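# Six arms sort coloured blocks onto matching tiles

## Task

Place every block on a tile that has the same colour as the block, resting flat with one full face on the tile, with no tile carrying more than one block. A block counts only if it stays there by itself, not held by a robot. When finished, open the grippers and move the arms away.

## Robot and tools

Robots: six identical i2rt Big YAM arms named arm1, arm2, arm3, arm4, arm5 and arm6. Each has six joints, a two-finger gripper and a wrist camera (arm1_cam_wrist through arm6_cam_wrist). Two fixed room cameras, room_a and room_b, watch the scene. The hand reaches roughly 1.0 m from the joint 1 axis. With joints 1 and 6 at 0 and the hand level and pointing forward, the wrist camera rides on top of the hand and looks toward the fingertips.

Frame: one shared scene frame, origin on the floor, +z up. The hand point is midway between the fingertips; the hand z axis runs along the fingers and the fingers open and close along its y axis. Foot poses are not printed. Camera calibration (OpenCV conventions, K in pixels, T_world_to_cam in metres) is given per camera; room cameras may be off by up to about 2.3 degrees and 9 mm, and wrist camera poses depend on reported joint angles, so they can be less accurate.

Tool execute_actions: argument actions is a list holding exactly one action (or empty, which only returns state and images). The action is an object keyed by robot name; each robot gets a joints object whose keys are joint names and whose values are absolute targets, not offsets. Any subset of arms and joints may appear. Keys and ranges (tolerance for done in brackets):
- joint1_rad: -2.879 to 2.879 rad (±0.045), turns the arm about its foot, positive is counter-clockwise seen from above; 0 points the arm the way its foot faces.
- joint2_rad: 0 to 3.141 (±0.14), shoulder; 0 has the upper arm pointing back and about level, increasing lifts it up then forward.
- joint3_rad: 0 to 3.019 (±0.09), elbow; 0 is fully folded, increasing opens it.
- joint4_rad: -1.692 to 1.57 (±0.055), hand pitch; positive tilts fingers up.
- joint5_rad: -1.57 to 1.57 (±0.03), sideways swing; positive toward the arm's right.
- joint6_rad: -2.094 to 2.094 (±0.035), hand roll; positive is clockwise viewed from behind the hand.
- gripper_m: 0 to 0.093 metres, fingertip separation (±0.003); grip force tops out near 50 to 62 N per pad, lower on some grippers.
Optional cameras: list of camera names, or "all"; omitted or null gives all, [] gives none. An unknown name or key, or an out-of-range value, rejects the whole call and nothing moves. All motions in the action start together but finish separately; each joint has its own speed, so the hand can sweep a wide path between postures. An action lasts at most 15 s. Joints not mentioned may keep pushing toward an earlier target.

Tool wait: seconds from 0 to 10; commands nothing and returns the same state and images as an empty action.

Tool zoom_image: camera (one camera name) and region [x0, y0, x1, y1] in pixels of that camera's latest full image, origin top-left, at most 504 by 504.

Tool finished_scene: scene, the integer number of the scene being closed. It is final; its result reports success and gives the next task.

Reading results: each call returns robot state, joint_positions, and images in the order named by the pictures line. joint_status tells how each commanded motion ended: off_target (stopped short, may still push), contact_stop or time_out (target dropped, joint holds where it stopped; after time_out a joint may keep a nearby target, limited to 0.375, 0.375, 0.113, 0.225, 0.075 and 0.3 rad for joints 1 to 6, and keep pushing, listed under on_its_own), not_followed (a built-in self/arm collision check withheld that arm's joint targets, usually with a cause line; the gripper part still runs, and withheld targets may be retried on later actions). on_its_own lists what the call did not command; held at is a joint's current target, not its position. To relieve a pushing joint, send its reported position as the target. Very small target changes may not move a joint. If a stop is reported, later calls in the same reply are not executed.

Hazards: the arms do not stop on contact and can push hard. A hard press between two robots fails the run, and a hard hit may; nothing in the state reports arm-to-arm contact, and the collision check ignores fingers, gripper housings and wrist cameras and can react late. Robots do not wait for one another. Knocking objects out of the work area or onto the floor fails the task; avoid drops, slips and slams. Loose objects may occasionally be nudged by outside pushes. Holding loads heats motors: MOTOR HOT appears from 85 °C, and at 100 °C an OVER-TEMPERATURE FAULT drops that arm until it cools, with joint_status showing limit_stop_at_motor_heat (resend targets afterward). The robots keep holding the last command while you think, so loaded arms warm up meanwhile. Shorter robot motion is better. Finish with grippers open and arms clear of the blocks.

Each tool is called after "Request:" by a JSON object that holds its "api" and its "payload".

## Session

Request:
{"api": "execute_actions", "payload": {"actions": []}}

Scene clock: 0.00 s.
Motor temperatures (°C, as the motors report them): arm1=[20 28 34 22 21 21] | arm2=[20 30 30 20 21 23] | arm3=[23 25 34 23 22 22] | arm4=[22 28 27 21 22 21] | arm5=[22 27 34 20 20 20] | arm6=[23 24 32 20 23 20]
arm1.joint_positions: joint1_rad=-0.061 joint2_rad=+0.571 joint3_rad=+1.485 joint4_rad=-1.306 joint5_rad=+0.102 joint6_rad=-0.075 gripper_m=+0.094
arm1.joint_status: not commanded
arm1.hand: x=-0.5195 y=+0.1691 z=+1.2730 quat_wxyz=(-0.315, -0.631, -0.542, +0.456) (m; scene frame)
arm2.joint_positions: joint1_rad=-0.663 joint2_rad=+0.625 joint3_rad=+1.454 joint4_rad=-1.296 joint5_rad=-0.272 joint6_rad=+0.336 gripper_m=+0.095
arm2.joint_status: not commanded
arm2.hand: x=+0.6900 y=+1.0223 z=+1.2756 quat_wxyz=(-0.345, +0.327, -0.783, -0.402) (m; scene frame)
arm3.joint_positions: joint1_rad=+0.861 joint2_rad=+0.267 joint3_rad=+1.340 joint4_rad=-1.259 joint5_rad=-0.046 joint6_rad=+0.042 gripper_m=+0.095
arm3.joint_status: not commanded
arm3.hand: x=-0.5100 y=-0.7817 z=+1.2124 quat_wxyz=(-0.505, +0.443, -0.630, -0.390) (m; scene frame)
arm4.joint_positions: joint1_rad=-0.351 joint2_rad=+0.625 joint3_rad=+1.456 joint4_rad=-1.370 joint5_rad=+0.072 joint6_rad=-0.564 gripper_m=+0.094
arm4.joint_status: not commanded
arm4.hand: x=-1.4128 y=+1.1184 z=+1.2988 quat_wxyz=(-0.473, +0.681, -0.539, -0.150) (m; scene frame)
arm5.joint_positions: joint1_rad=+0.746 joint2_rad=+0.254 joint3_rad=+1.445 joint4_rad=-1.339 joint5_rad=-0.207 joint6_rad=+0.470 gripper_m=+0.095
arm5.joint_status: not commanded
arm5.hand: x=+1.7811 y=+0.5083 z=+1.2725 quat_wxyz=(-0.650, -0.417, -0.632, +0.065) (m; scene frame)
arm6.joint_positions: joint1_rad=-0.103 joint2_rad=+0.517 joint3_rad=+1.342 joint4_rad=-1.333 joint5_rad=-0.278 joint6_rad=+0.157 gripper_m=+0.094
arm6.joint_status: not commanded
arm6.hand: x=+0.1173 y=-1.9191 z=+1.2354 quat_wxyz=(-0.370, -0.751, -0.412, +0.359) (m; scene frame)
pictures: arm1_cam_wrist, arm2_cam_wrist, arm3_cam_wrist, arm4_cam_wrist, arm5_cam_wrist, arm6_cam_wrist, room_a, room_b
camera_calibration (this result's frames):
arm1_cam_wrist: T_world_to_cam=[[-0.971768, 0.20896, 0.109553, -0.680655], [0.125256, 0.850408, -0.510996, 0.57379], [-0.199942, -0.482848, -0.852573, 1.1895], [0, 0, 0, 1]] pos_world=[-0.495479, 0.228621, 1.38191]
arm2_cam_wrist: T_world_to_cam=[[0.792936, -0.458273, -0.401544, 0.434409], [-0.601445, -0.694206, -0.395401, 1.63344], [-0.097553, 0.555034, -0.826087, 0.679824], [0, 0, 0, 1]] pos_world=[0.704282, 0.955695, 1.38189]
arm3_cam_wrist: T_world_to_cam=[[0.955943, -0.291478, -0.0348365, 0.303626], [-0.232213, -0.67825, -0.697176, 0.198555], [0.179583, 0.67455, -0.716053, 1.6115], [0, 0, 0, 1]] pos_world=[-0.533541, -0.863866, 1.30292]
arm4_cam_wrist: T_world_to_cam=[[0.87661, -0.0278419, 0.480396, 0.645835], [0.12478, -0.951024, -0.282813, 1.61022], [0.464742, 0.30786, -0.830203, 1.51676], [0, 0, 0, 1]] pos_world=[-1.47197, 1.08239, 1.40435]
arm5_cam_wrist: T_world_to_cam=[[-0.624863, -0.638646, -0.449086, 2.00619], [-0.289391, 0.723697, -0.62651, 0.94404], [0.72512, -0.261521, -0.63703, -0.224331], [0, 0, 0, 1]] pos_world=[1.68946, 0.53938, 1.3495]
arm6_cam_wrist: T_world_to_cam=[[-0.878588, 0.388009, -0.278448, 1.19499], [0.472096, 0.793719, -0.383583, 1.94353], [0.0721756, -0.468466, -0.880529, 0.300532], [0, 0, 0, 1]] pos_world=[0.110683, -1.86549, 1.34288]
Images, in order (width x height): arm1_cam_wrist 504x504, arm2_cam_wrist 504x504, arm3_cam_wrist 504x504, arm4_cam_wrist 504x504, arm5_cam_wrist 504x504, arm6_cam_wrist 504x504, room_a 504x504, room_b 504x504.

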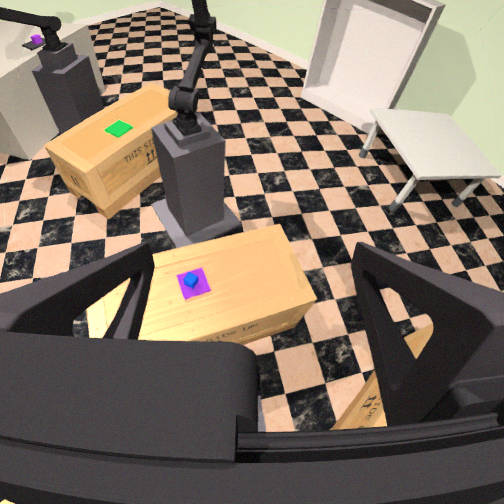

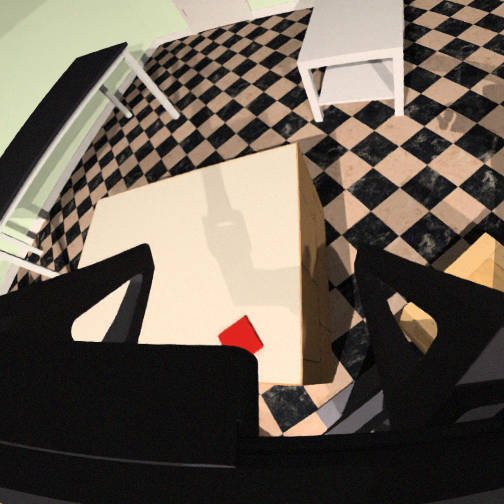

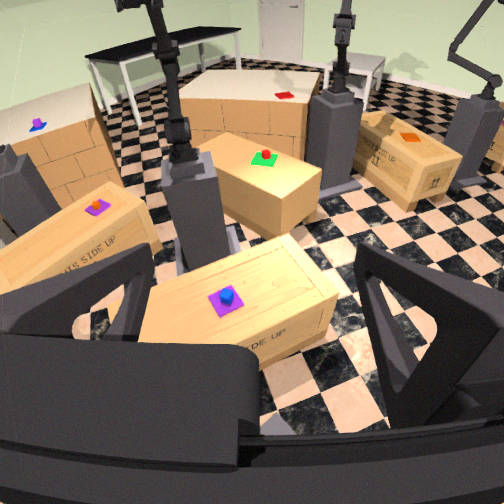

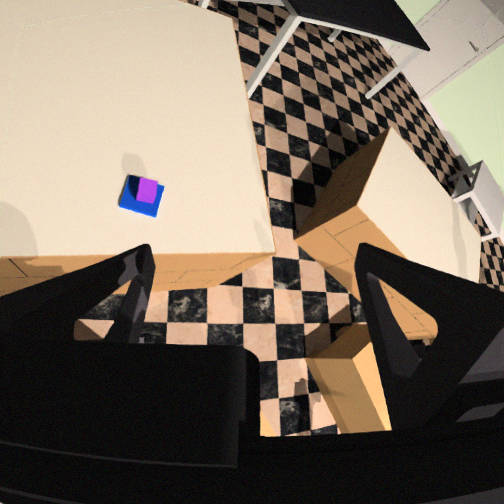

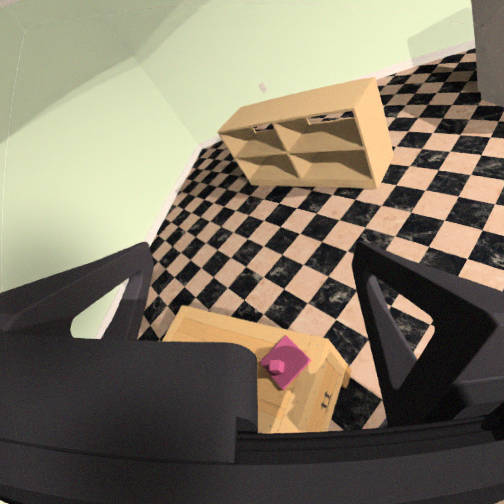

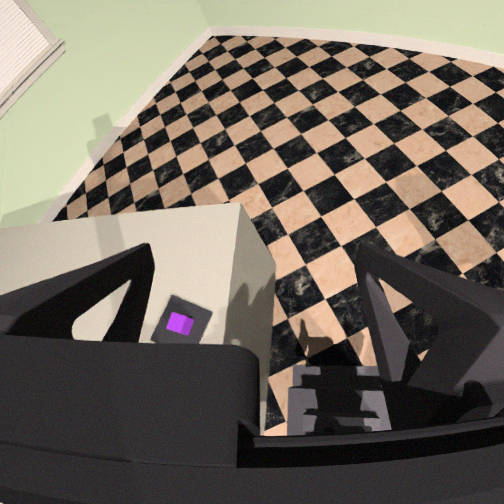

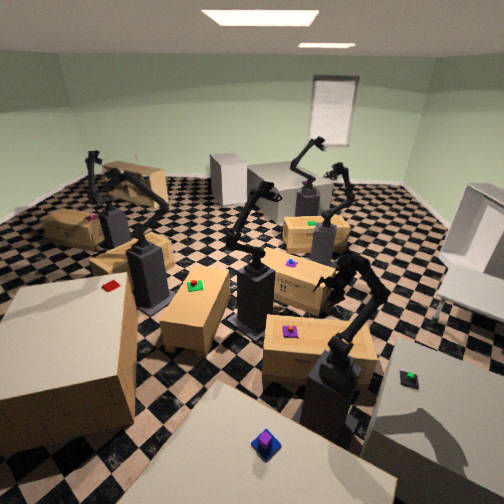

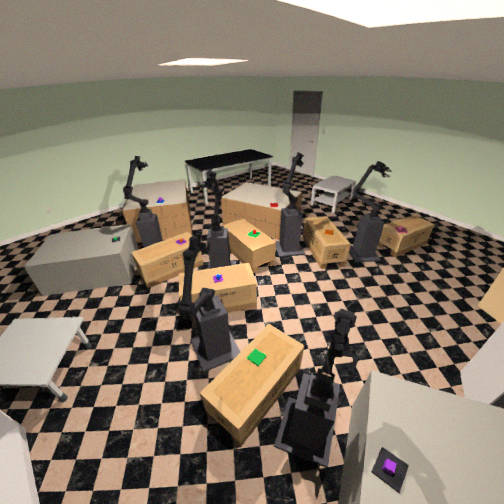

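Request:
{"api": "execute_actions", "payload": {"actions": [{"arm1":{"joints":{"joint1_rad":-1.92,"joint2_rad":2.07,"joint3_rad":1.47,"joint4_rad":-0.94,"joint5_rad":0,"joint6_rad":0}},"arm2":{"joints":{"joint1_rad":1.64,"joint2_rad":1.96,"joint3_rad":1.5,"joint4_rad":-1.09,"joint5_rad":0,"joint6_rad":0}},"arm3":{"joints":{"joint1_rad":-1.32,"joint2_rad":1.4,"joint3_rad":1.3,"joint4_rad":-0.9,"joint5_rad":0,"joint6_rad":0}},"arm4":{"joints":{"joint1_rad":-0.22,"joint2_rad":1.96,"joint3_rad":1.74,"joint4_rad":-1.32,"joint5_rad":0,"joint6_rad":0}},"arm5":{"joints":{"joint1_rad":1.64,"joint2_rad":1.84,"joint3_rad":1.28,"joint4_rad":-0.99,"joint5_rad":0,"joint6_rad":0}},"arm6":{"joints":{"joint1_rad":1.0,"joint2_rad":1.6,"joint3_rad":1.45,"joint4_rad":-1.39,"joint5_rad":0,"joint6_rad":0}}}], "cameras": ["arm1_cam_wrist","arm2_cam_wrist","arm3_cam_wrist","arm4_cam_wrist","arm5_cam_wrist","arm6_cam_wrist"]}}

Scene clock: 122.20 s.
Motor temperatures (°C, as the motors report them): arm1=[20 27 40 22 21 21] | arm2=[20 29 35 20 21 23] | arm3=[23 25 36 23 22 22] | arm4=[22 27 31 21 22 21] | arm5=[22 27 35 21 20 20] | arm6=[23 23 36 20 23 20]
arm1.joint_positions: joint1_rad=-1.932 joint2_rad=+2.076 joint3_rad=+1.475 joint4_rad=-0.938 joint5_rad=+0.002 joint6_rad=-0.012 gripper_m=+0.094
arm1.joint_status: all done
arm1.hand: x=-0.9929 y=+0.6223 z=+0.6350 quat_wxyz=(+0.007, -0.976, +0.218, +0.010) (m; scene frame)
arm2.joint_positions: joint1_rad=+1.649 joint2_rad=+1.972 joint3_rad=+1.482 joint4_rad=-1.091 joint5_rad=-0.001 joint6_rad=+0.006 gripper_m=+0.095
arm2.joint_status: all done
arm2.hand: x=+0.0356 y=+0.7353 z=+0.7225 quat_wxyz=(+0.004, +0.998, +0.061, +0.006) (m; scene frame)
arm3.joint_positions: joint1_rad=-1.324 joint2_rad=+1.423 joint3_rad=+1.279 joint4_rad=-0.915 joint5_rad=+0.001 joint6_rad=+0.011 gripper_m=+0.095
arm3.joint_status: all done
arm3.hand: x=-0.2303 y=-1.3134 z=+0.8750 quat_wxyz=(-0.228, -0.452, -0.855, +0.115) (m; scene frame)
arm4.joint_positions: joint1_rad=-0.224 joint2_rad=+1.959 joint3_rad=+1.715 joint4_rad=-1.326 joint5_rad=+0.001 joint6_rad=-0.012 gripper_m=+0.094
arm4.joint_status: all done
arm4.hand: x=-1.3972 y=+1.5034 z=+0.8557 quat_wxyz=(+0.000, +0.654, -0.757, -0.006) (m; scene frame)
arm5.joint_positions: joint1_rad=+1.647 joint2_rad=+1.824 joint3_rad=+1.283 joint4_rad=-0.999 joint5_rad=+0.001 joint6_rad=+0.015 gripper_m=+0.095
arm5.joint_status: all done
arm5.hand: x=+2.2310 y=+0.5261 z=+0.6942 quat_wxyz=(-0.010, -0.002, -1.000, +0.006) (m; scene frame)
arm6.joint_positions: joint1_rad=+1.007 joint2_rad=+1.602 joint3_rad=+1.434 joint4_rad=-1.382 joint5_rad=+0.001 joint6_rad=+0.010 gripper_m=+0.094
arm6.joint_status: all done
arm6.hand: x=+0.4257 y=-2.1468 z=+0.8883 quat_wxyz=(-0.004, -0.501, -0.865, +0.006) (m; scene frame)
pictures: arm1_cam_wrist, arm2_cam_wrist, arm3_cam_wrist, arm4_cam_wrist, arm5_cam_wrist, arm6_cam_wrist
camera_calibration (this result's frames):
arm1_cam_wrist: T_world_to_cam=[[0.413508, 0.910434, 0.0109594, -0.16395], [0.743575, -0.34462, 0.573003, 0.590962], [0.525459, -0.228792, -0.81948, 1.3109], [0, 0, 0, 1]] pos_world=[-1.06045, 0.652846, 0.737426]
arm2_cam_wrist: T_world_to_cam=[[-0.126389, 0.991901, -0.0125644, -0.714915], [0.796126, 0.108983, 0.595236, -0.534158], [0.591785, 0.0652282, -0.803453, 0.637595], [0, 0, 0, 1]] pos_world=[-0.0424194, 0.72575, 0.821245]
arm3_cam_wrist: T_world_to_cam=[[-0.816605, -0.577039, -0.0134772, -0.932468], [-0.575503, 0.812199, 0.0955444, 0.852559], [-0.0441867, 0.0857782, -0.995334, 1.09782], [0, 0, 0, 1]] pos_world=[-0.222299, -1.32469, 0.998672]
arm4_cam_wrist: T_world_to_cam=[[0.989366, -0.145115, -0.00977328, 1.60909], [-0.112851, -0.808313, 0.577836, 0.566134], [-0.0917526, -0.570589, -0.816094, 1.55415], [0, 0, 0, 1]] pos_world=[-1.3855, 1.5779, 0.956928]
arm5_cam_wrist: T_world_to_cam=[[0.00566532, -0.999626, 0.0267425, 0.491922], [-0.823798, 0.0104941, 0.566787, 1.43808], [-0.566856, -0.0252414, -0.82343, 1.97316], [0, 0, 0, 1]] pos_world=[2.3004, 0.526452, 0.79652]
arm6_cam_wrist: T_world_to_cam=[[-0.877038, -0.480421, -0.000351699, -0.654358], [-0.386071, 0.70436, 0.595673, 1.14914], [-0.285926, 0.522564, -0.803227, 2.07736], [0, 0, 0, 1]] pos_world=[0.463725, -2.20933, 0.983846]
Images, in order (width x height): arm1_cam_wrist 504x504, arm2_cam_wrist 504x504, arm3_cam_wrist 504x504, arm4_cam_wrist 504x504, arm5_cam_wrist 504x504, arm6_cam_wrist 504x504.

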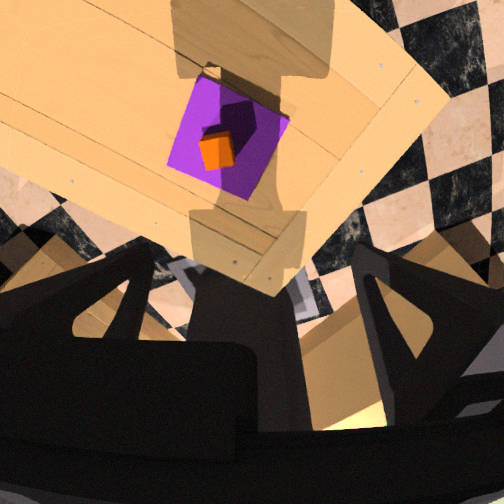

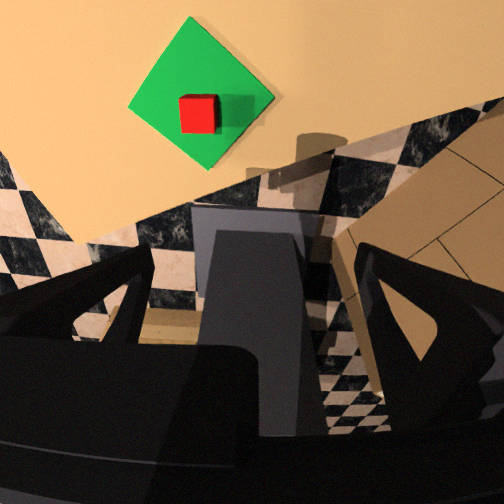

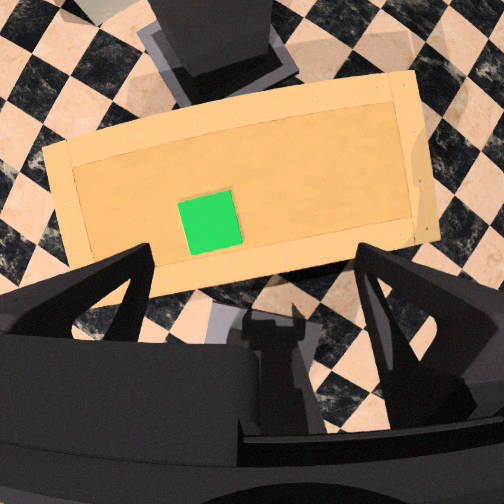

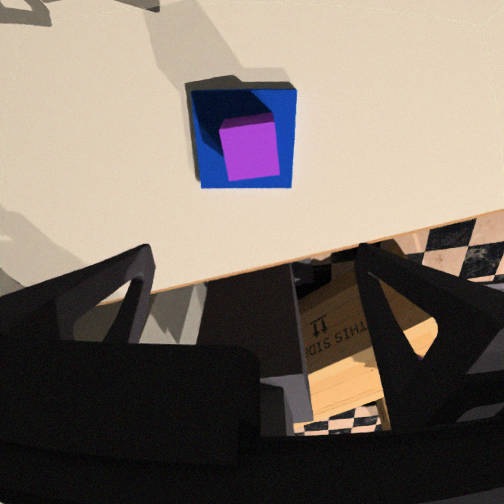

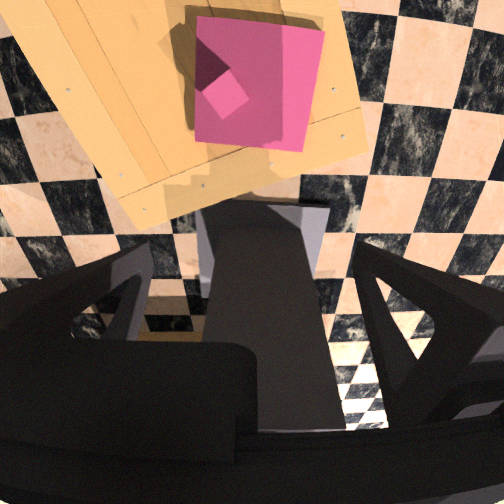

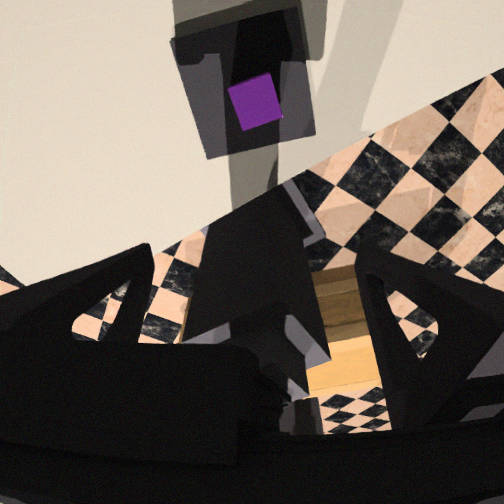

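Request:
{"api": "zoom_image", "payload": {"camera": "arm1_cam_wrist", "region": [160, 70, 300, 210]}}

Request:
{"api": "zoom_image", "payload": {"camera": "arm2_cam_wrist", "region": [120, 10, 288, 178]}}

Request:
{"api": "zoom_image", "payload": {"camera": "arm4_cam_wrist", "region": [180, 70, 306, 196]}}

Request:
{"api": "zoom_image", "payload": {"camera": "arm6_cam_wrist", "region": [165, 0, 333, 168]}}

Region (160, 70, 300, 210) of arm1_cam_wrist's 504x504 image, scaled by 3.600, with more detail than that image has.

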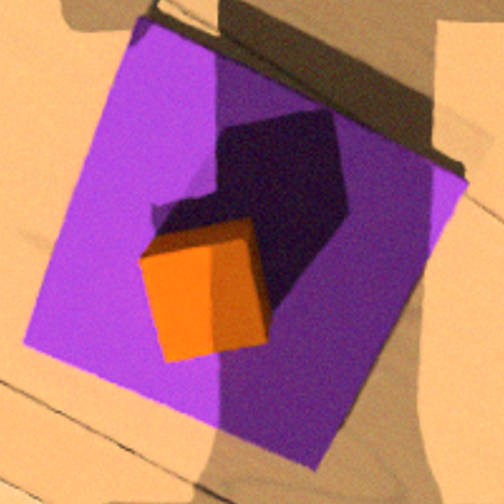

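Region (120, 10, 288, 178) of arm2_cam_wrist's 504x504 image, scaled by 3.000, with more detail than that image has.

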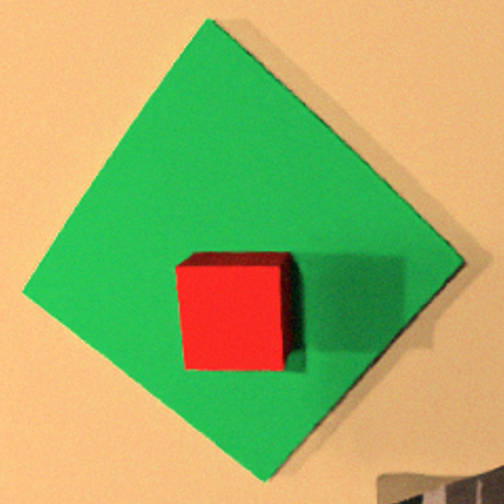

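Region (180, 70, 306, 196) of arm4_cam_wrist's 504x504 image, scaled by 4.000, with more detail than that image has.

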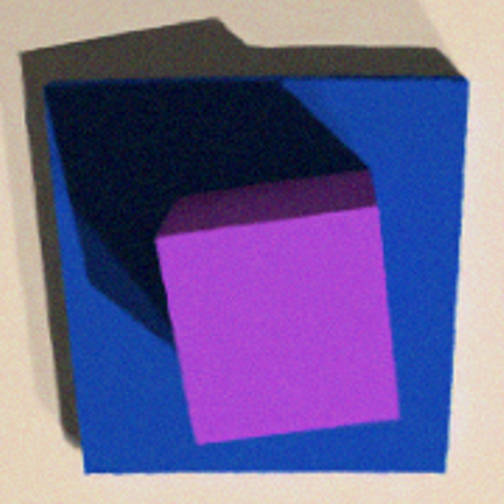

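Region (165, 0, 333, 168) of arm6_cam_wrist's 504x504 image, scaled by 3.000, with more detail than that image has.

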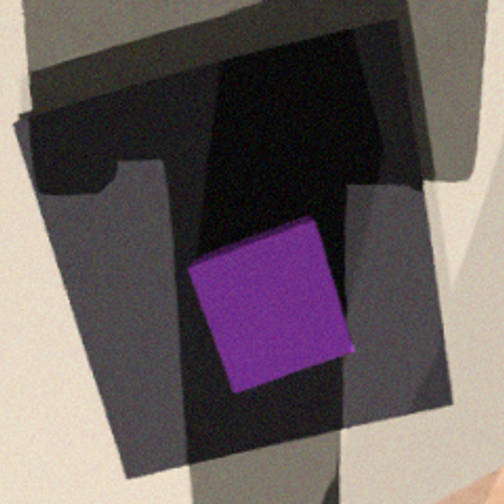

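Request:
{"api": "execute_actions", "payload": {"actions": [{"arm1":{"joints":{"joint1_rad":-1.872,"joint2_rad":2.40,"joint3_rad":1.525,"joint4_rad":-0.65,"joint6_rad":-0.13}},"arm2":{"joints":{"joint1_rad":1.76,"joint2_rad":2.335,"joint3_rad":1.53,"joint4_rad":-0.73,"joint6_rad":0.165}},"arm4":{"joints":{"joint1_rad":-0.205,"joint2_rad":2.195,"joint3_rad":1.52,"joint4_rad":-0.88,"joint6_rad":-0.146}},"arm5":{"joints":{"joint1_rad":0.6,"joint2_rad":1.4,"joint3_rad":1.25,"joint4_rad":-0.85}},"arm6":{"joints":{"joint2_rad":2.015,"joint3_rad":1.23,"joint4_rad":-0.77,"joint6_rad":-0.34}}}], "cameras": ["arm1_cam_wrist","arm2_cam_wrist","arm4_cam_wrist","arm6_cam_wrist"]}}

Scene clock: 244.63 s.
Motor temperatures (°C, as the motors report them): arm1=[20 32 38 22 21 21] | arm2=[20 35 36 20 21 23] | arm3=[23 26 42 23 22 22] | arm4=[22 31 34 21 22 21] | arm5=[22 29 35 20 20 20] | arm6=[23 25 36 20 23 20]
arm1.joint_positions: joint1_rad=-1.874 joint2_rad=+2.408 joint3_rad=+1.505 joint4_rad=-0.660 joint5_rad=+0.002 joint6_rad=-0.115 gripper_m=+0.094
arm1.joint_status: all done
arm1.hand: x=-1.0047 y=+0.5912 z=+0.4553 quat_wxyz=(+0.004, -0.990, +0.139, -0.002) (m; scene frame)
arm2.joint_positions: joint1_rad=+1.772 joint2_rad=+2.342 joint3_rad=+1.511 joint4_rad=-0.745 joint5_rad=+0.000 joint6_rad=+0.157 gripper_m=+0.095
arm2.joint_status: all done
arm2.hand: x=+0.0259 y=+0.6603 z=+0.5222 quat_wxyz=(+0.003, +0.999, +0.046, +0.003) (m; scene frame)
arm3.joint_positions: joint1_rad=-1.324 joint2_rad=+1.423 joint3_rad=+1.279 joint4_rad=-0.915 joint5_rad=+0.001 joint6_rad=+0.011 gripper_m=+0.095
arm3.joint_status: not commanded
arm3.hand: x=-0.2303 y=-1.3134 z=+0.8750 quat_wxyz=(-0.228, -0.452, -0.855, +0.115) (m; scene frame)
arm4.joint_positions: joint1_rad=-0.208 joint2_rad=+2.185 joint3_rad=+1.512 joint4_rad=-0.943 joint5_rad=+0.012 joint6_rad=-0.120 gripper_m=+0.094
arm4.joint_status: joint4_rad time_out (moved +0.383 of +0.446); the others done
arm4.on_its_own: joint4_rad reads -0.943 and still pushes toward -0.880 since a time_out
arm4.hand: x=-1.4084 y=+1.4908 z=+0.6562 quat_wxyz=(+0.014, +0.699, -0.715, +0.012) (m; scene frame)
arm5.joint_positions: joint1_rad=+0.595 joint2_rad=+1.375 joint3_rad=+1.247 joint4_rad=-0.857 joint5_rad=+0.001 joint6_rad=+0.013 gripper_m=+0.095
arm5.joint_status: all done
arm5.hand: x=+1.9830 y=+0.0664 z=+0.9260 quat_wxyz=(-0.249, -0.480, -0.828, +0.150) (m; scene frame)
arm6.joint_positions: joint1_rad=+1.010 joint2_rad=+2.033 joint3_rad=+1.210 joint4_rad=-0.781 joint5_rad=+0.002 joint6_rad=-0.329 gripper_m=+0.094
arm6.joint_status: all done
arm6.hand: x=+0.4346 y=-2.1623 z=+0.6045 quat_wxyz=(+0.018, -0.347, -0.938, -0.010) (m; scene frame)
pictures: arm1_cam_wrist, arm2_cam_wrist, arm4_cam_wrist, arm6_cam_wrist
camera_calibration (this result's frames):
arm1_cam_wrist: T_world_to_cam=[[0.262518, 0.964886, 0.00886854, -0.31175], [0.775206, -0.216367, 0.593499, 0.638593], [0.574578, -0.14893, -0.804786, 1.15812], [0, 0, 0, 1]] pos_world=[-1.07863, 0.611452, 0.555799]
arm2_cam_wrist: T_world_to_cam=[[-0.0972366, 0.995205, -0.0105795, -0.648235], [0.801484, 0.0846023, 0.592001, -0.381364], [0.590057, 0.0490848, -0.805868, 0.499335], [0, 0, 0, 1]] pos_world=[-0.0520108, 0.652881, 0.621308]
arm4_cam_wrist: T_world_to_cam=[[0.999743, -0.0224392, -0.00312463, 1.44379], [-0.0157947, -0.789196, 0.613938, 0.754462], [-0.0162422, -0.613731, -0.789348, 1.53621], [0, 0, 0, 1]] pos_world=[-1.40655, 1.57064, 0.753925]
arm6_cam_wrist: T_world_to_cam=[[-0.665328, -0.746471, -0.0109608, -1.315], [-0.579171, 0.506839, 0.638495, 0.963464], [-0.471063, 0.431157, -0.769548, 1.72247], [0, 0, 0, 1]] pos_world=[0.494496, -2.21258, 0.695939]
Images, in order (width x height): arm1_cam_wrist 504x504, arm2_cam_wrist 504x504, arm4_cam_wrist 504x504, arm6_cam_wrist 504x504.

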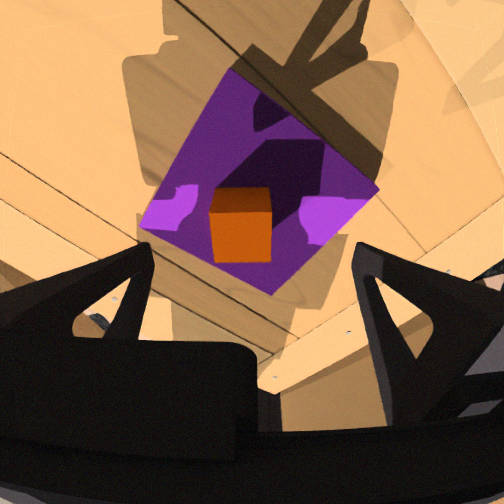

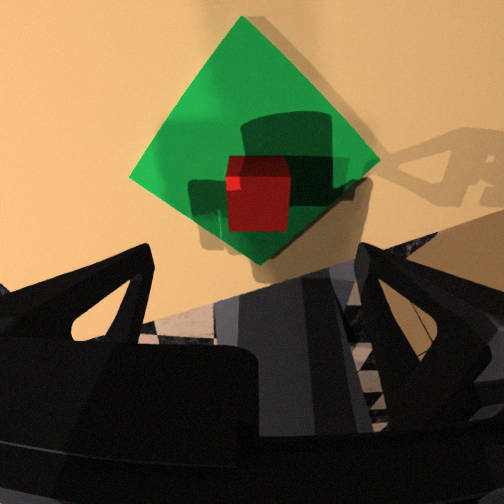

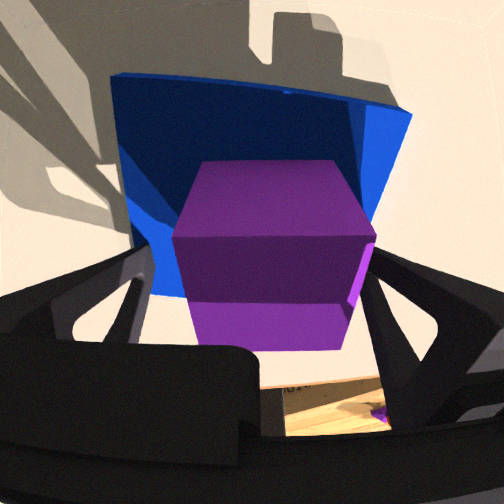

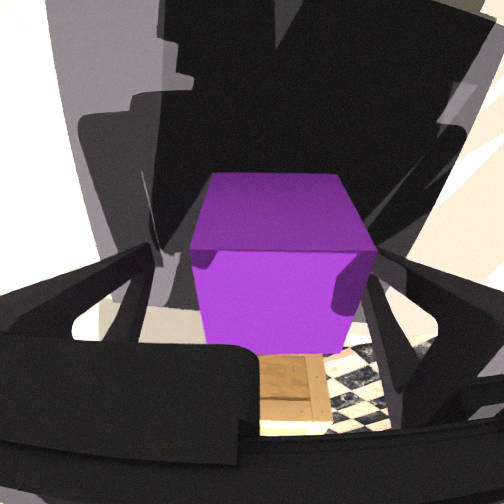

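Request:
{"api": "execute_actions", "payload": {"actions": [{"arm1":{"joints":{"joint2_rad":2.495,"joint4_rad":-0.57}},"arm2":{"joints":{"joint2_rad":2.545,"joint3_rad":1.55,"joint4_rad":-0.54}},"arm4":{"joints":{"joint2_rad":2.14,"joint4_rad":-0.93,"gripper_m":0.036}},"arm5":{"joints":{"joint1_rad":-0.3}},"arm6":{"joints":{"gripper_m":0.037}}}], "cameras": ["arm1_cam_wrist","arm2_cam_wrist","arm4_cam_wrist","arm6_cam_wrist"]}}

Scene clock: 309.87 s.
Motor temperatures (°C, as the motors report them): arm1=[20 34 38 22 21 21] | arm2=[20 36 34 20 21 23] | arm3=[23 26 43 23 22 22] | arm4=[22 32 31 21 22 21] | arm5=[22 28 39 21 20 20] | arm6=[23 27 35 20 23 20]
arm1.joint_positions: joint1_rad=-1.874 joint2_rad=+2.504 joint3_rad=+1.505 joint4_rad=-0.580 joint5_rad=+0.002 joint6_rad=-0.115 gripper_m=+0.094
arm1.joint_status: all done
arm1.hand: x=-0.9895 y=+0.5853 z=+0.4020 quat_wxyz=(+0.002, -0.990, +0.139, -0.009) (m; scene frame)
arm2.joint_positions: joint1_rad=+1.763 joint2_rad=+2.547 joint3_rad=+1.538 joint4_rad=-0.554 joint5_rad=-0.002 joint6_rad=+0.161 gripper_m=+0.095
arm2.joint_status: all done
arm2.hand: x=+0.0362 y=+0.6670 z=+0.4128 quat_wxyz=(+0.005, +0.999, +0.040, -0.003) (m; scene frame)
arm3.joint_positions: joint1_rad=-1.324 joint2_rad=+1.423 joint3_rad=+1.279 joint4_rad=-0.915 joint5_rad=+0.001 joint6_rad=+0.011 gripper_m=+0.095
arm3.joint_status: not commanded
arm3.hand: x=-0.2303 y=-1.3134 z=+0.8750 quat_wxyz=(-0.228, -0.452, -0.855, +0.115) (m; scene frame)
arm4.joint_positions: joint1_rad=-0.212 joint2_rad=+2.167 joint3_rad=+1.512 joint4_rad=-0.932 joint5_rad=+0.002 joint6_rad=-0.134 gripper_m=+0.047
arm4.joint_status: gripper_m off_target (ended at +0.047, target +0.036); the others done
arm4.hand: x=-1.4073 y=+1.4970 z=+0.6662 quat_wxyz=(+0.006, +0.703, -0.711, -0.001) (m; scene frame)
arm5.joint_positions: joint1_rad=-0.305 joint2_rad=+1.377 joint3_rad=+1.247 joint4_rad=-0.857 joint5_rad=+0.000 joint6_rad=+0.012 gripper_m=+0.095
arm5.joint_status: all done
arm5.hand: x=+1.5236 y=+0.0303 z=+0.9310 quat_wxyz=(-0.165, -0.791, -0.535, +0.245) (m; scene frame)
arm6.joint_positions: joint1_rad=+1.010 joint2_rad=+2.033 joint3_rad=+1.210 joint4_rad=-0.780 joint5_rad=+0.002 joint6_rad=-0.330 gripper_m=+0.047
arm6.joint_status: gripper_m off_target (ended at +0.047, target +0.037)
arm6.hand: x=+0.4345 y=-2.1625 z=+0.6045 quat_wxyz=(+0.018, -0.346, -0.938, -0.009) (m; scene frame)
pictures: arm1_cam_wrist, arm2_cam_wrist, arm4_cam_wrist, arm6_cam_wrist
camera_calibration (this result's frames):
arm1_cam_wrist: T_world_to_cam=[[0.262504, 0.964907, 0.00678169, -0.30873], [0.766091, -0.212679, 0.606524, 0.640682], [0.586682, -0.15402, -0.795036, 1.11664], [0, 0, 0, 1]] pos_world=[-1.06489, 0.606139, 0.501271]
arm2_cam_wrist: T_world_to_cam=[[-0.0843834, 0.996328, -0.014505, -0.654678], [0.809813, 0.0770539, 0.581606, -0.316419], [0.580588, 0.0373316, -0.813341, 0.41599], [0, 0, 0, 1]] pos_world=[-0.0405224, 0.661125, 0.512877]
arm4_cam_wrist: T_world_to_cam=[[0.999872, -0.0121013, -0.0104437, 1.43236], [-0.00360667, -0.807299, 0.590132, 0.813278], [-0.0155726, -0.590019, -0.807239, 1.52534], [0, 0, 0, 1]] pos_world=[-1.40549, 1.57387, 0.76633]
arm6_cam_wrist: T_world_to_cam=[[-0.664751, -0.746987, -0.0107709, -1.31672], [-0.579828, 0.506796, 0.637932, 0.964093], [-0.471068, 0.430311, -0.770017, 1.721], [0, 0, 0, 1]] pos_world=[0.494426, -2.21273, 0.69599]
Images, in order (width x height): arm1_cam_wrist 504x504, arm2_cam_wrist 504x504, arm4_cam_wrist 504x504, arm6_cam_wrist 504x504.

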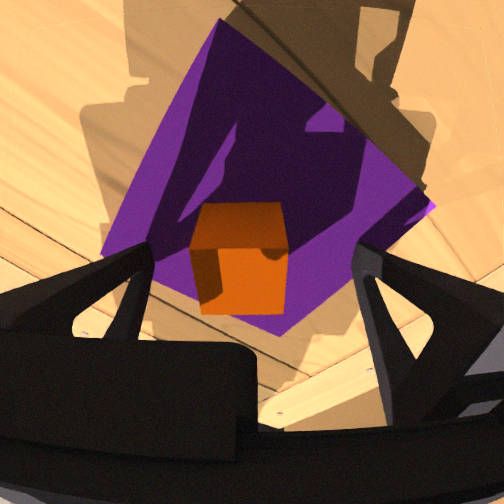

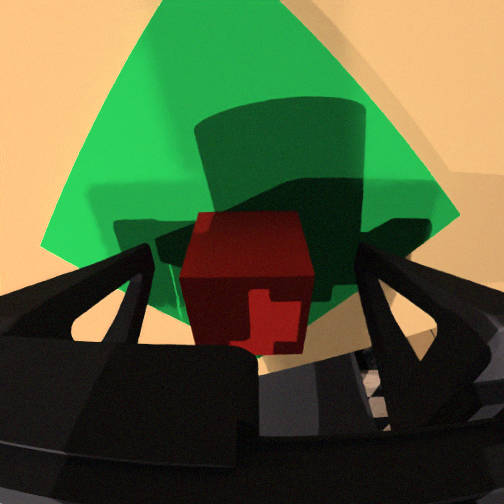

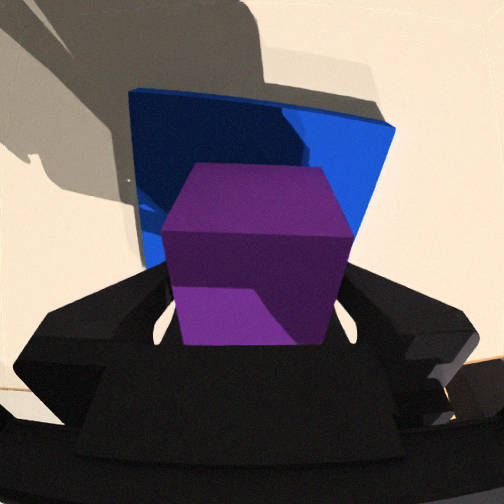

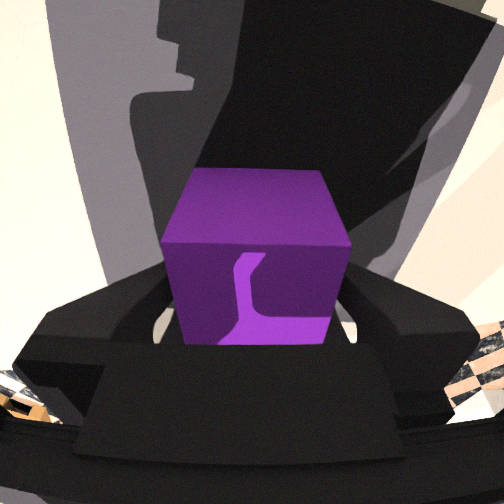

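Request:
{"api": "execute_actions", "payload": {"actions": [{"arm1":{"joints":{"gripper_m":0.022}},"arm2":{"joints":{"gripper_m":0.03}},"arm3":{"joints":{"joint1_rad":-1.467,"joint2_rad":0.7,"joint3_rad":0.75,"joint4_rad":-0.7}},"arm4":{"joints":{"joint1_rad":-0.9,"joint2_rad":1.9,"joint4_rad":-1.1,"joint6_rad":0.345}},"arm5":{"joints":{"joint1_rad":-1.05}},"arm6":{"joints":{"joint1_rad":0.3,"joint2_rad":1.8,"joint4_rad":-0.95,"joint6_rad":0.2}}}], "cameras": []}}

Scene clock: 412.97 s.
Motor temperatures (°C, as the motors report them): arm1=[20 35 37 22 21 21] | arm2=[20 38 32 20 21 23] | arm3=[23 26 44 23 22 22] | arm4=[22 34 31 21 22 21] | arm5=[22 28 40 21 20 20] | arm6=[23 27 34 20 23 20]
arm1.joint_positions: joint1_rad=-1.874 joint2_rad=+2.504 joint3_rad=+1.505 joint4_rad=-0.580 joint5_rad=+0.001 joint6_rad=-0.115 gripper_m=+0.031
arm1.joint_status: gripper_m off_target (ended at +0.031, target +0.022)
arm1.hand: x=-0.9895 y=+0.5852 z=+0.4020 quat_wxyz=(+0.001, -0.990, +0.138, -0.009) (m; scene frame)
arm2.joint_positions: joint1_rad=+1.763 joint2_rad=+2.547 joint3_rad=+1.538 joint4_rad=-0.554 joint5_rad=-0.002 joint6_rad=+0.161 gripper_m=+0.042
arm2.joint_status: gripper_m off_target (ended at +0.042, target +0.030)
arm2.hand: x=+0.0362 y=+0.6671 z=+0.4128 quat_wxyz=(+0.005, +0.999, +0.040, -0.003) (m; scene frame)
arm3.joint_positions: joint1_rad=-1.476 joint2_rad=+0.699 joint3_rad=+0.745 joint4_rad=-0.729 joint5_rad=+0.001 joint6_rad=+0.011 gripper_m=+0.095
arm3.joint_status: all done
arm3.hand: x=-0.3812 y=-1.1898 z=+0.9165 quat_wxyz=(-0.369, -0.482, -0.763, +0.224) (m; scene frame)
arm4.joint_positions: joint1_rad=-0.895 joint2_rad=+1.885 joint3_rad=+1.513 joint4_rad=-1.084 joint5_rad=+0.001 joint6_rad=+0.333 gripper_m=+0.047
arm4.joint_status: all done
arm4.hand: x=-1.0589 y=+1.3086 z=+0.8204 quat_wxyz=(-0.046, +0.203, -0.978, -0.034) (m; scene frame)
arm5.joint_positions: joint1_rad=-1.056 joint2_rad=+1.377 joint3_rad=+1.247 joint4_rad=-0.857 joint5_rad=+0.000 joint6_rad=+0.012 gripper_m=+0.095
arm5.joint_status: all done
arm5.hand: x=+1.2386 y=+0.2945 z=+0.9315 quat_wxyz=(-0.070, -0.933, -0.206, +0.287) (m; scene frame)
arm6.joint_positions: joint1_rad=+0.291 joint2_rad=+1.800 joint3_rad=+1.212 joint4_rad=-0.941 joint5_rad=+0.002 joint6_rad=+0.188 gripper_m=+0.047
arm6.joint_status: all done
arm6.hand: x=+0.0872 y=-2.2225 z=+0.7201 quat_wxyz=(-0.010, -0.826, -0.564, +0.018) (m; scene frame)
pictures: none
No camera images: the call's "cameras" was empty. Leave "cameras" out to get every camera's image.

Request:
{"api": "execute_actions", "payload": {"actions": [{"arm1":{"joints":{"joint1_rad":-0.45,"joint2_rad":2.3,"joint3_rad":1.55,"joint4_rad":-0.79,"joint6_rad":-0.514}},"arm2":{"joints":{"joint1_rad":1.3,"joint2_rad":1.75,"joint3_rad":1.3,"joint4_rad":-1.1}},"arm4":{"joints":{"joint1_rad":-2.21,"joint2_rad":2.515,"joint3_rad":1.57,"joint4_rad":-0.59}},"arm5":{"joints":{"joint1_rad":-1.85}},"arm6":{"joints":{"joint1_rad":-1.1,"joint6_rad":0.49}}}], "cameras": ["arm4_cam_wrist","arm5_cam_wrist","arm1_cam_wrist"]}}

Scene clock: 463.50 s.
Motor temperatures (°C, as the motors report them): arm1=[20 36 37 22 21 21] | arm2=[20 39 32 20 21 23] | arm3=[23 24 44 23 22 22] | arm4=[22 33 32 21 22 21] | arm5=[22 27 41 21 20 20] | arm6=[23 27 35 20 23 20]
arm1.joint_positions: joint1_rad=-0.438 joint2_rad=+2.289 joint3_rad=+1.558 joint4_rad=-0.780 joint5_rad=-0.003 joint6_rad=-0.501 gripper_m=+0.032
arm1.joint_status: all done
arm1.hand: x=-0.7766 y=-0.1712 z=+0.5385 quat_wxyz=(-0.012, -0.717, -0.697, +0.023) (m; scene frame)
arm2.joint_positions: joint1_rad=+1.298 joint2_rad=+1.747 joint3_rad=+1.296 joint4_rad=-1.085 joint5_rad=+0.001 joint6_rad=+0.161 gripper_m=+0.042
arm2.joint_status: all done
arm2.hand: x=+0.1033 y=+0.9210 z=+0.7734 quat_wxyz=(+0.002, +0.981, -0.192, -0.016) (m; scene frame)
arm3.joint_positions: joint1_rad=-1.476 joint2_rad=+0.699 joint3_rad=+0.745 joint4_rad=-0.729 joint5_rad=+0.001 joint6_rad=+0.011 gripper_m=+0.095
arm3.joint_status: not commanded
arm3.hand: x=-0.3812 y=-1.1898 z=+0.9165 quat_wxyz=(-0.369, -0.482, -0.763, +0.224) (m; scene frame)
arm4.joint_positions: joint1_rad=-2.214 joint2_rad=+2.532 joint3_rad=+1.569 joint4_rad=-0.601 joint5_rad=+0.002 joint6_rad=+0.336 gripper_m=+0.047
arm4.joint_status: all done
arm4.hand: x=-1.0007 y=+0.5924 z=+0.4593 quat_wxyz=(+0.003, -0.441, -0.898, -0.001) (m; scene frame)
arm5.joint_positions: joint1_rad=-1.855 joint2_rad=+1.377 joint3_rad=+1.247 joint4_rad=-0.857 joint5_rad=+0.000 joint6_rad=+0.012 gripper_m=+0.095
arm5.joint_status: all done
arm5.hand: x=+1.2187 y=+0.7063 z=+0.9272 quat_wxyz=(+0.042, -0.940, +0.175, +0.289) (m; scene frame)
arm6.joint_positions: joint1_rad=-1.102 joint2_rad=+1.800 joint3_rad=+1.212 joint4_rad=-0.941 joint5_rad=+0.001 joint6_rad=+0.479 gripper_m=+0.047
arm6.joint_status: all done
arm6.hand: x=-0.3218 y=-1.7246 z=+0.7254 quat_wxyz=(-0.004, -0.970, +0.241, +0.025) (m; scene frame)
pictures: arm1_cam_wrist, arm4_cam_wrist, arm5_cam_wrist
camera_calibration (this result's frames):
arm1_cam_wrist: T_world_to_cam=[[-0.999746, 0.015178, 0.0166372, -0.783743], [0.0218296, 0.834697, 0.550277, -0.13443], [-0.00553491, 0.5505, -0.834817, 0.665908], [0, 0, 0, 1]] pos_world=[-0.776924, -0.242479, 0.642924]
arm4_cam_wrist: T_world_to_cam=[[-0.791302, -0.611425, 0.000970004, -0.429898], [-0.493639, 0.639799, 0.589049, -1.14055], [-0.360779, 0.465637, -0.808097, -0.139568], [0, 0, 0, 1]] pos_world=[-0.953553, 0.531861, 0.559473]
arm5_cam_wrist: T_world_to_cam=[[0.352437, 0.93583, -0.00321934, -1.09028], [0.935437, -0.352185, 0.0303839, -0.920245], [0.0273004, -0.0137199, -0.999533, 1.02677], [0, 0, 0, 1]] pos_world=[1.21705, 0.710303, 1.05074]
Images, in order (width x height): arm1_cam_wrist 504x504, arm4_cam_wrist 504x504, arm5_cam_wrist 504x504.

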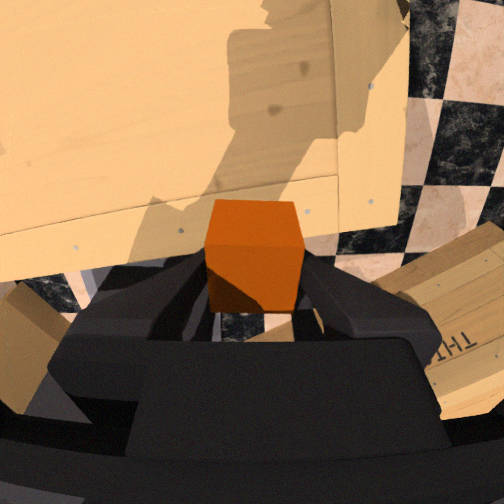

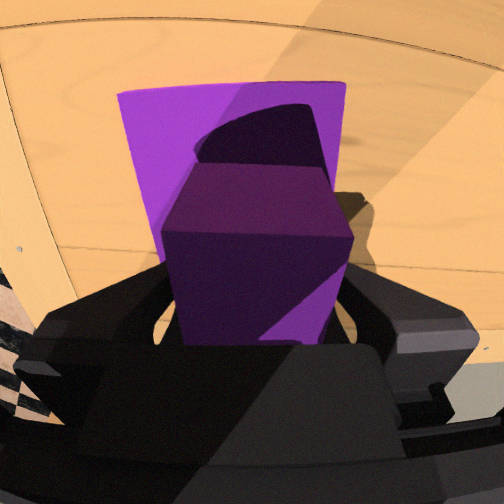

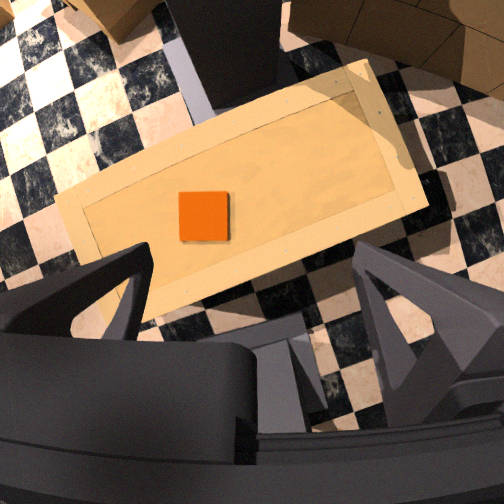

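Request:
{"api": "execute_actions", "payload": {"actions": [{"arm1":{"joints":{"joint1_rad":0.6}},"arm2":{"joints":{"joint1_rad":0.3,"joint2_rad":1.81,"joint3_rad":1.215,"joint4_rad":-0.96,"joint6_rad":0}},"arm4":{"joints":{"joint1_rad":-2.185,"joint2_rad":2.615,"joint3_rad":1.615,"joint4_rad":-0.53}},"arm5":{"joints":{"joint1_rad":-0.9,"joint2_rad":1.0,"joint3_rad":1.0}},"arm6":{"joints":{"joint1_rad":-1.71,"joint2_rad":2.385,"joint3_rad":1.37,"joint4_rad":-0.52}}}], "cameras": ["arm4_cam_wrist","arm2_cam_wrist","arm6_cam_wrist"]}}

Scene clock: 503.03 s.
Motor temperatures (°C, as the motors report them): arm1=[20 36 37 22 21 21] | arm2=[20 37 34 20 21 23] | arm3=[23 24 44 23 22 22] | arm4=[22 35 29 21 22 21] | arm5=[22 27 41 21 20 20] | arm6=[23 27 35 20 23 20]
arm1.joint_positions: joint1_rad=+0.608 joint2_rad=+2.289 joint3_rad=+1.558 joint4_rad=-0.780 joint5_rad=-0.002 joint6_rad=-0.502 gripper_m=+0.032
arm1.joint_status: all done
arm1.hand: x=-0.1563 y=-0.1746 z=+0.5455 quat_wxyz=(-0.027, -0.272, -0.962, +0.017) (m; scene frame)
arm2.joint_positions: joint1_rad=+0.295 joint2_rad=+1.827 joint3_rad=+1.210 joint4_rad=-0.967 joint5_rad=+0.002 joint6_rad=+0.008 gripper_m=+0.042
arm2.joint_status: all done
arm2.hand: x=+0.4329 y=+1.2704 z=+0.7051 quat_wxyz=(+0.005, +0.815, -0.579, +0.009) (m; scene frame)
arm3.joint_positions: joint1_rad=-1.476 joint2_rad=+0.699 joint3_rad=+0.745 joint4_rad=-0.729 joint5_rad=+0.001 joint6_rad=+0.011 gripper_m=+0.095
arm3.joint_status: not commanded
arm3.hand: x=-0.3812 y=-1.1898 z=+0.9165 quat_wxyz=(-0.369, -0.482, -0.763, +0.224) (m; scene frame)
arm4.joint_positions: joint1_rad=-2.185 joint2_rad=+2.604 joint3_rad=+1.597 joint4_rad=-0.544 joint5_rad=+0.001 joint6_rad=+0.336 gripper_m=+0.047
arm4.joint_status: all done
arm4.hand: x=-0.9918 y=+0.6070 z=+0.4247 quat_wxyz=(-0.004, -0.428, -0.904, +0.000) (m; scene frame)
arm5.joint_positions: joint1_rad=-0.900 joint2_rad=+0.983 joint3_rad=+1.010 joint4_rad=-0.856 joint5_rad=+0.000 joint6_rad=+0.012 gripper_m=+0.095
arm5.joint_status: all done
arm5.hand: x=+1.3742 y=+0.2882 z=+0.9817 quat_wxyz=(-0.113, -0.889, -0.271, +0.352) (m; scene frame)
arm6.joint_positions: joint1_rad=-1.713 joint2_rad=+2.423 joint3_rad=+1.347 joint4_rad=-0.529 joint5_rad=+0.002 joint6_rad=+0.482 gripper_m=+0.047
arm6.joint_status: all done
arm6.hand: x=-0.2492 y=-1.4235 z=+0.4461 quat_wxyz=(-0.001, -0.853, +0.523, -0.013) (m; scene frame)
pictures: arm2_cam_wrist, arm4_cam_wrist, arm6_cam_wrist
camera_calibration (this result's frames):
arm2_cam_wrist: T_world_to_cam=[[0.942538, 0.334086, -0.00290474, -0.829589], [0.268171, -0.751334, 0.602978, 0.417672], [0.199264, -0.569108, -0.797753, 1.32541], [0, 0, 0, 1]] pos_world=[0.405806, 1.34527, 0.803092]
arm4_cam_wrist: T_world_to_cam=[[-0.773489, -0.633796, -0.00427815, -0.380453], [-0.518819, 0.629264, 0.578665, -1.13928], [-0.364063, 0.449811, -0.815554, -0.161541], [0, 0, 0, 1]] pos_world=[-0.944168, 0.548444, 0.52589]
arm6_cam_wrist: T_world_to_cam=[[0.899719, 0.436433, 0.00561844, 0.846207], [0.337694, -0.704207, 0.624544, -1.19509], [0.276528, -0.560017, -0.78097, -0.259578], [0, 0, 0, 1]] pos_world=[-0.285993, -1.35627, 0.538909]
Images, in order (width x height): arm2_cam_wrist 504x504, arm4_cam_wrist 504x504, arm6_cam_wrist 504x504.

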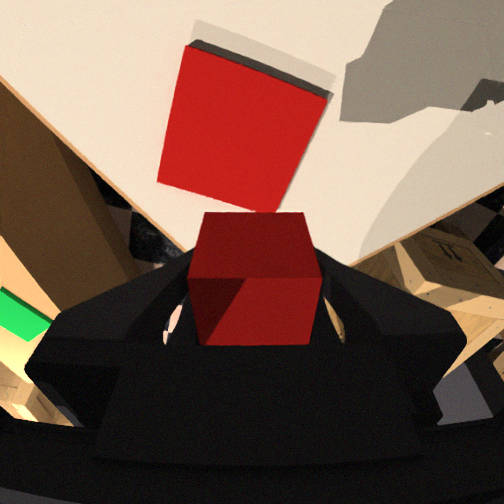

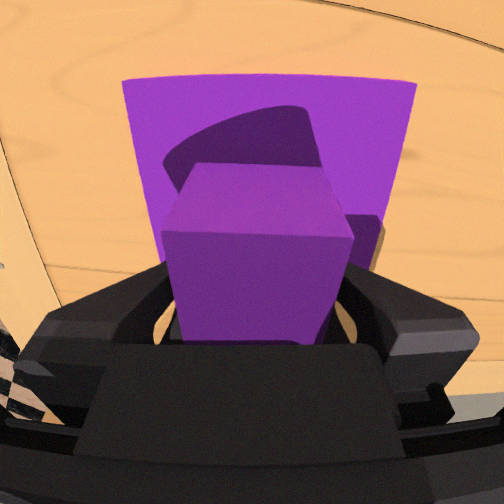

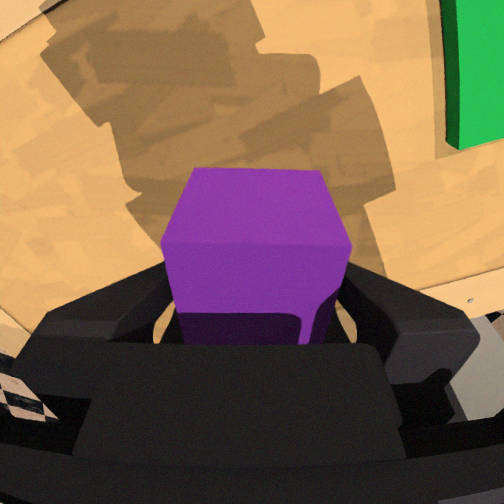

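Request:
{"api": "execute_actions", "payload": {"actions": [{"arm1":{"joints":{"joint1_rad":1.79,"joint2_rad":2.435,"joint4_rad":-0.67}},"arm2":{"joints":{"joint1_rad":0.325,"joint2_rad":2.025,"joint3_rad":1.2,"joint4_rad":-0.725,"joint6_rad":0.385}},"arm4":{"joints":{"gripper_m":0.09}},"arm6":{"joints":{"joint2_rad":2.475,"joint4_rad":-0.43}}}], "cameras": ["arm4_cam_wrist","arm2_cam_wrist","arm6_cam_wrist","arm1_cam_wrist"]}}

Scene clock: 538.73 s.
Motor temperatures (°C, as the motors report them): arm1=[20 36 37 22 21 21] | arm2=[20 37 33 20 21 23] | arm3=[23 23 44 24 22 22] | arm4=[22 34 29 21 22 21] | arm5=[22 26 40 21 20 20] | arm6=[23 29 34 20 23 20]
arm1.joint_positions: joint1_rad=+1.803 joint2_rad=+2.442 joint3_rad=+1.558 joint4_rad=-0.669 joint5_rad=-0.003 joint6_rad=-0.502 gripper_m=+0.032
arm1.joint_status: all done
arm1.hand: x=+0.1333 y=+0.4504 z=+0.4609 quat_wxyz=(-0.015, +0.316, -0.949, +0.001) (m; scene frame)
arm2.joint_positions: joint1_rad=+0.316 joint2_rad=+2.043 joint3_rad=+1.188 joint4_rad=-0.741 joint5_rad=+0.002 joint6_rad=+0.377 gripper_m=+0.042
arm2.joint_status: all done
arm2.hand: x=+0.4207 y=+1.2728 z=+0.5953 quat_wxyz=(+0.006, +0.703, -0.711, +0.015) (m; scene frame)
arm3.joint_positions: joint1_rad=-1.476 joint2_rad=+0.699 joint3_rad=+0.745 joint4_rad=-0.729 joint5_rad=+0.001 joint6_rad=+0.011 gripper_m=+0.095
arm3.joint_status: not commanded
arm3.hand: x=-0.3812 y=-1.1898 z=+0.9165 quat_wxyz=(-0.369, -0.482, -0.763, +0.224) (m; scene frame)
arm4.joint_positions: joint1_rad=-2.185 joint2_rad=+2.604 joint3_rad=+1.597 joint4_rad=-0.544 joint5_rad=+0.001 joint6_rad=+0.336 gripper_m=+0.090
arm4.joint_status: all done
arm4.hand: x=-0.9918 y=+0.6070 z=+0.4247 quat_wxyz=(-0.004, -0.428, -0.904, +0.000) (m; scene frame)
arm5.joint_positions: joint1_rad=-0.900 joint2_rad=+0.983 joint3_rad=+1.010 joint4_rad=-0.856 joint5_rad=+0.000 joint6_rad=+0.012 gripper_m=+0.095
arm5.joint_status: not commanded
arm5.hand: x=+1.3742 y=+0.2882 z=+0.9817 quat_wxyz=(-0.113, -0.889, -0.271, +0.352) (m; scene frame)
arm6.joint_positions: joint1_rad=-1.713 joint2_rad=+2.478 joint3_rad=+1.347 joint4_rad=-0.441 joint5_rad=+0.002 joint6_rad=+0.482 gripper_m=+0.047
arm6.joint_status: all done
arm6.hand: x=-0.2492 y=-1.4235 z=+0.4181 quat_wxyz=(+0.000, -0.853, +0.523, +0.004) (m; scene frame)
pictures: arm1_cam_wrist, arm2_cam_wrist, arm4_cam_wrist, arm6_cam_wrist
camera_calibration (this result's frames):
arm1_cam_wrist: T_world_to_cam=[[0.610253, -0.792111, 0.0122965, 0.268735], [-0.655243, -0.495962, 0.569805, 0.0500404], [-0.44525, -0.355782, -0.821688, 0.724717], [0, 0, 0, 1]] pos_world=[0.191473, 0.495528, 0.563674]
arm2_cam_wrist: T_world_to_cam=[[0.999942, -0.00673736, 0.00843045, -0.416262], [-0.0104824, -0.792103, 0.610297, 0.653695], [0.002566, -0.61035, -0.792128, 1.37348], [0, 0, 0, 1]] pos_world=[0.419565, 1.35329, 0.692534]
arm4_cam_wrist: T_world_to_cam=[[-0.773489, -0.633796, -0.00427815, -0.380453], [-0.518819, 0.629264, 0.578665, -1.13928], [-0.364063, 0.449811, -0.815554, -0.161541], [0, 0, 0, 1]] pos_world=[-0.944168, 0.548444, 0.52589]
arm6_cam_wrist: T_world_to_cam=[[0.89969, 0.436408, -0.0103201, 0.853073], [0.35422, -0.716028, 0.601525, -1.18066], [0.255121, -0.544841, -0.798787, -0.257728], [0, 0, 0, 1]] pos_world=[-0.283537, -1.35809, 0.513129]
Images, in order (width x height): arm1_cam_wrist 504x504, arm2_cam_wrist 504x504, arm4_cam_wrist 504x504, arm6_cam_wrist 504x504.

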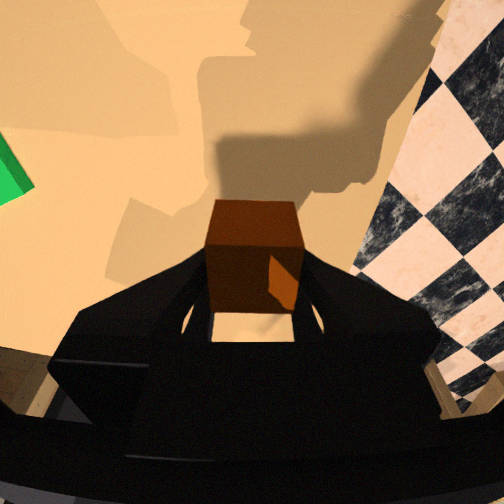

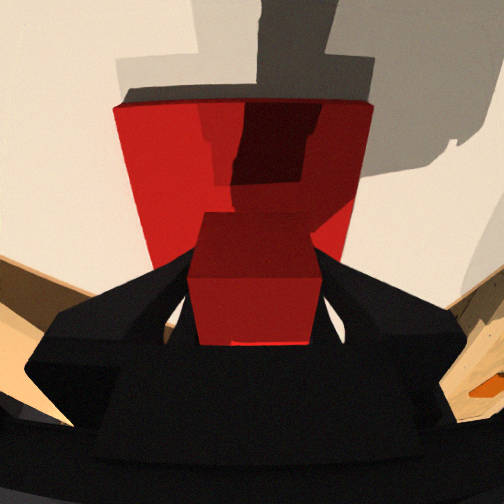

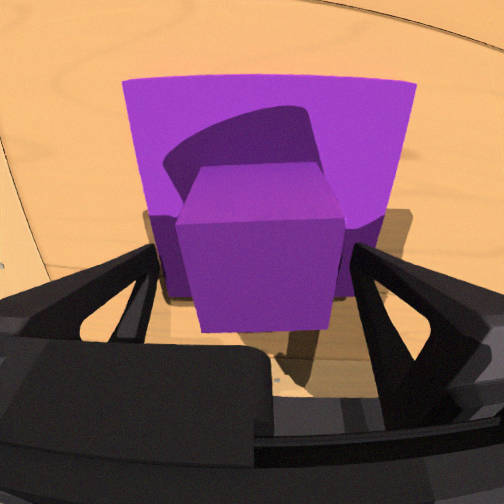

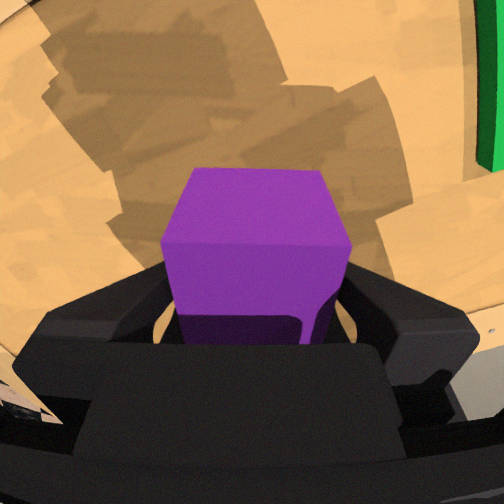

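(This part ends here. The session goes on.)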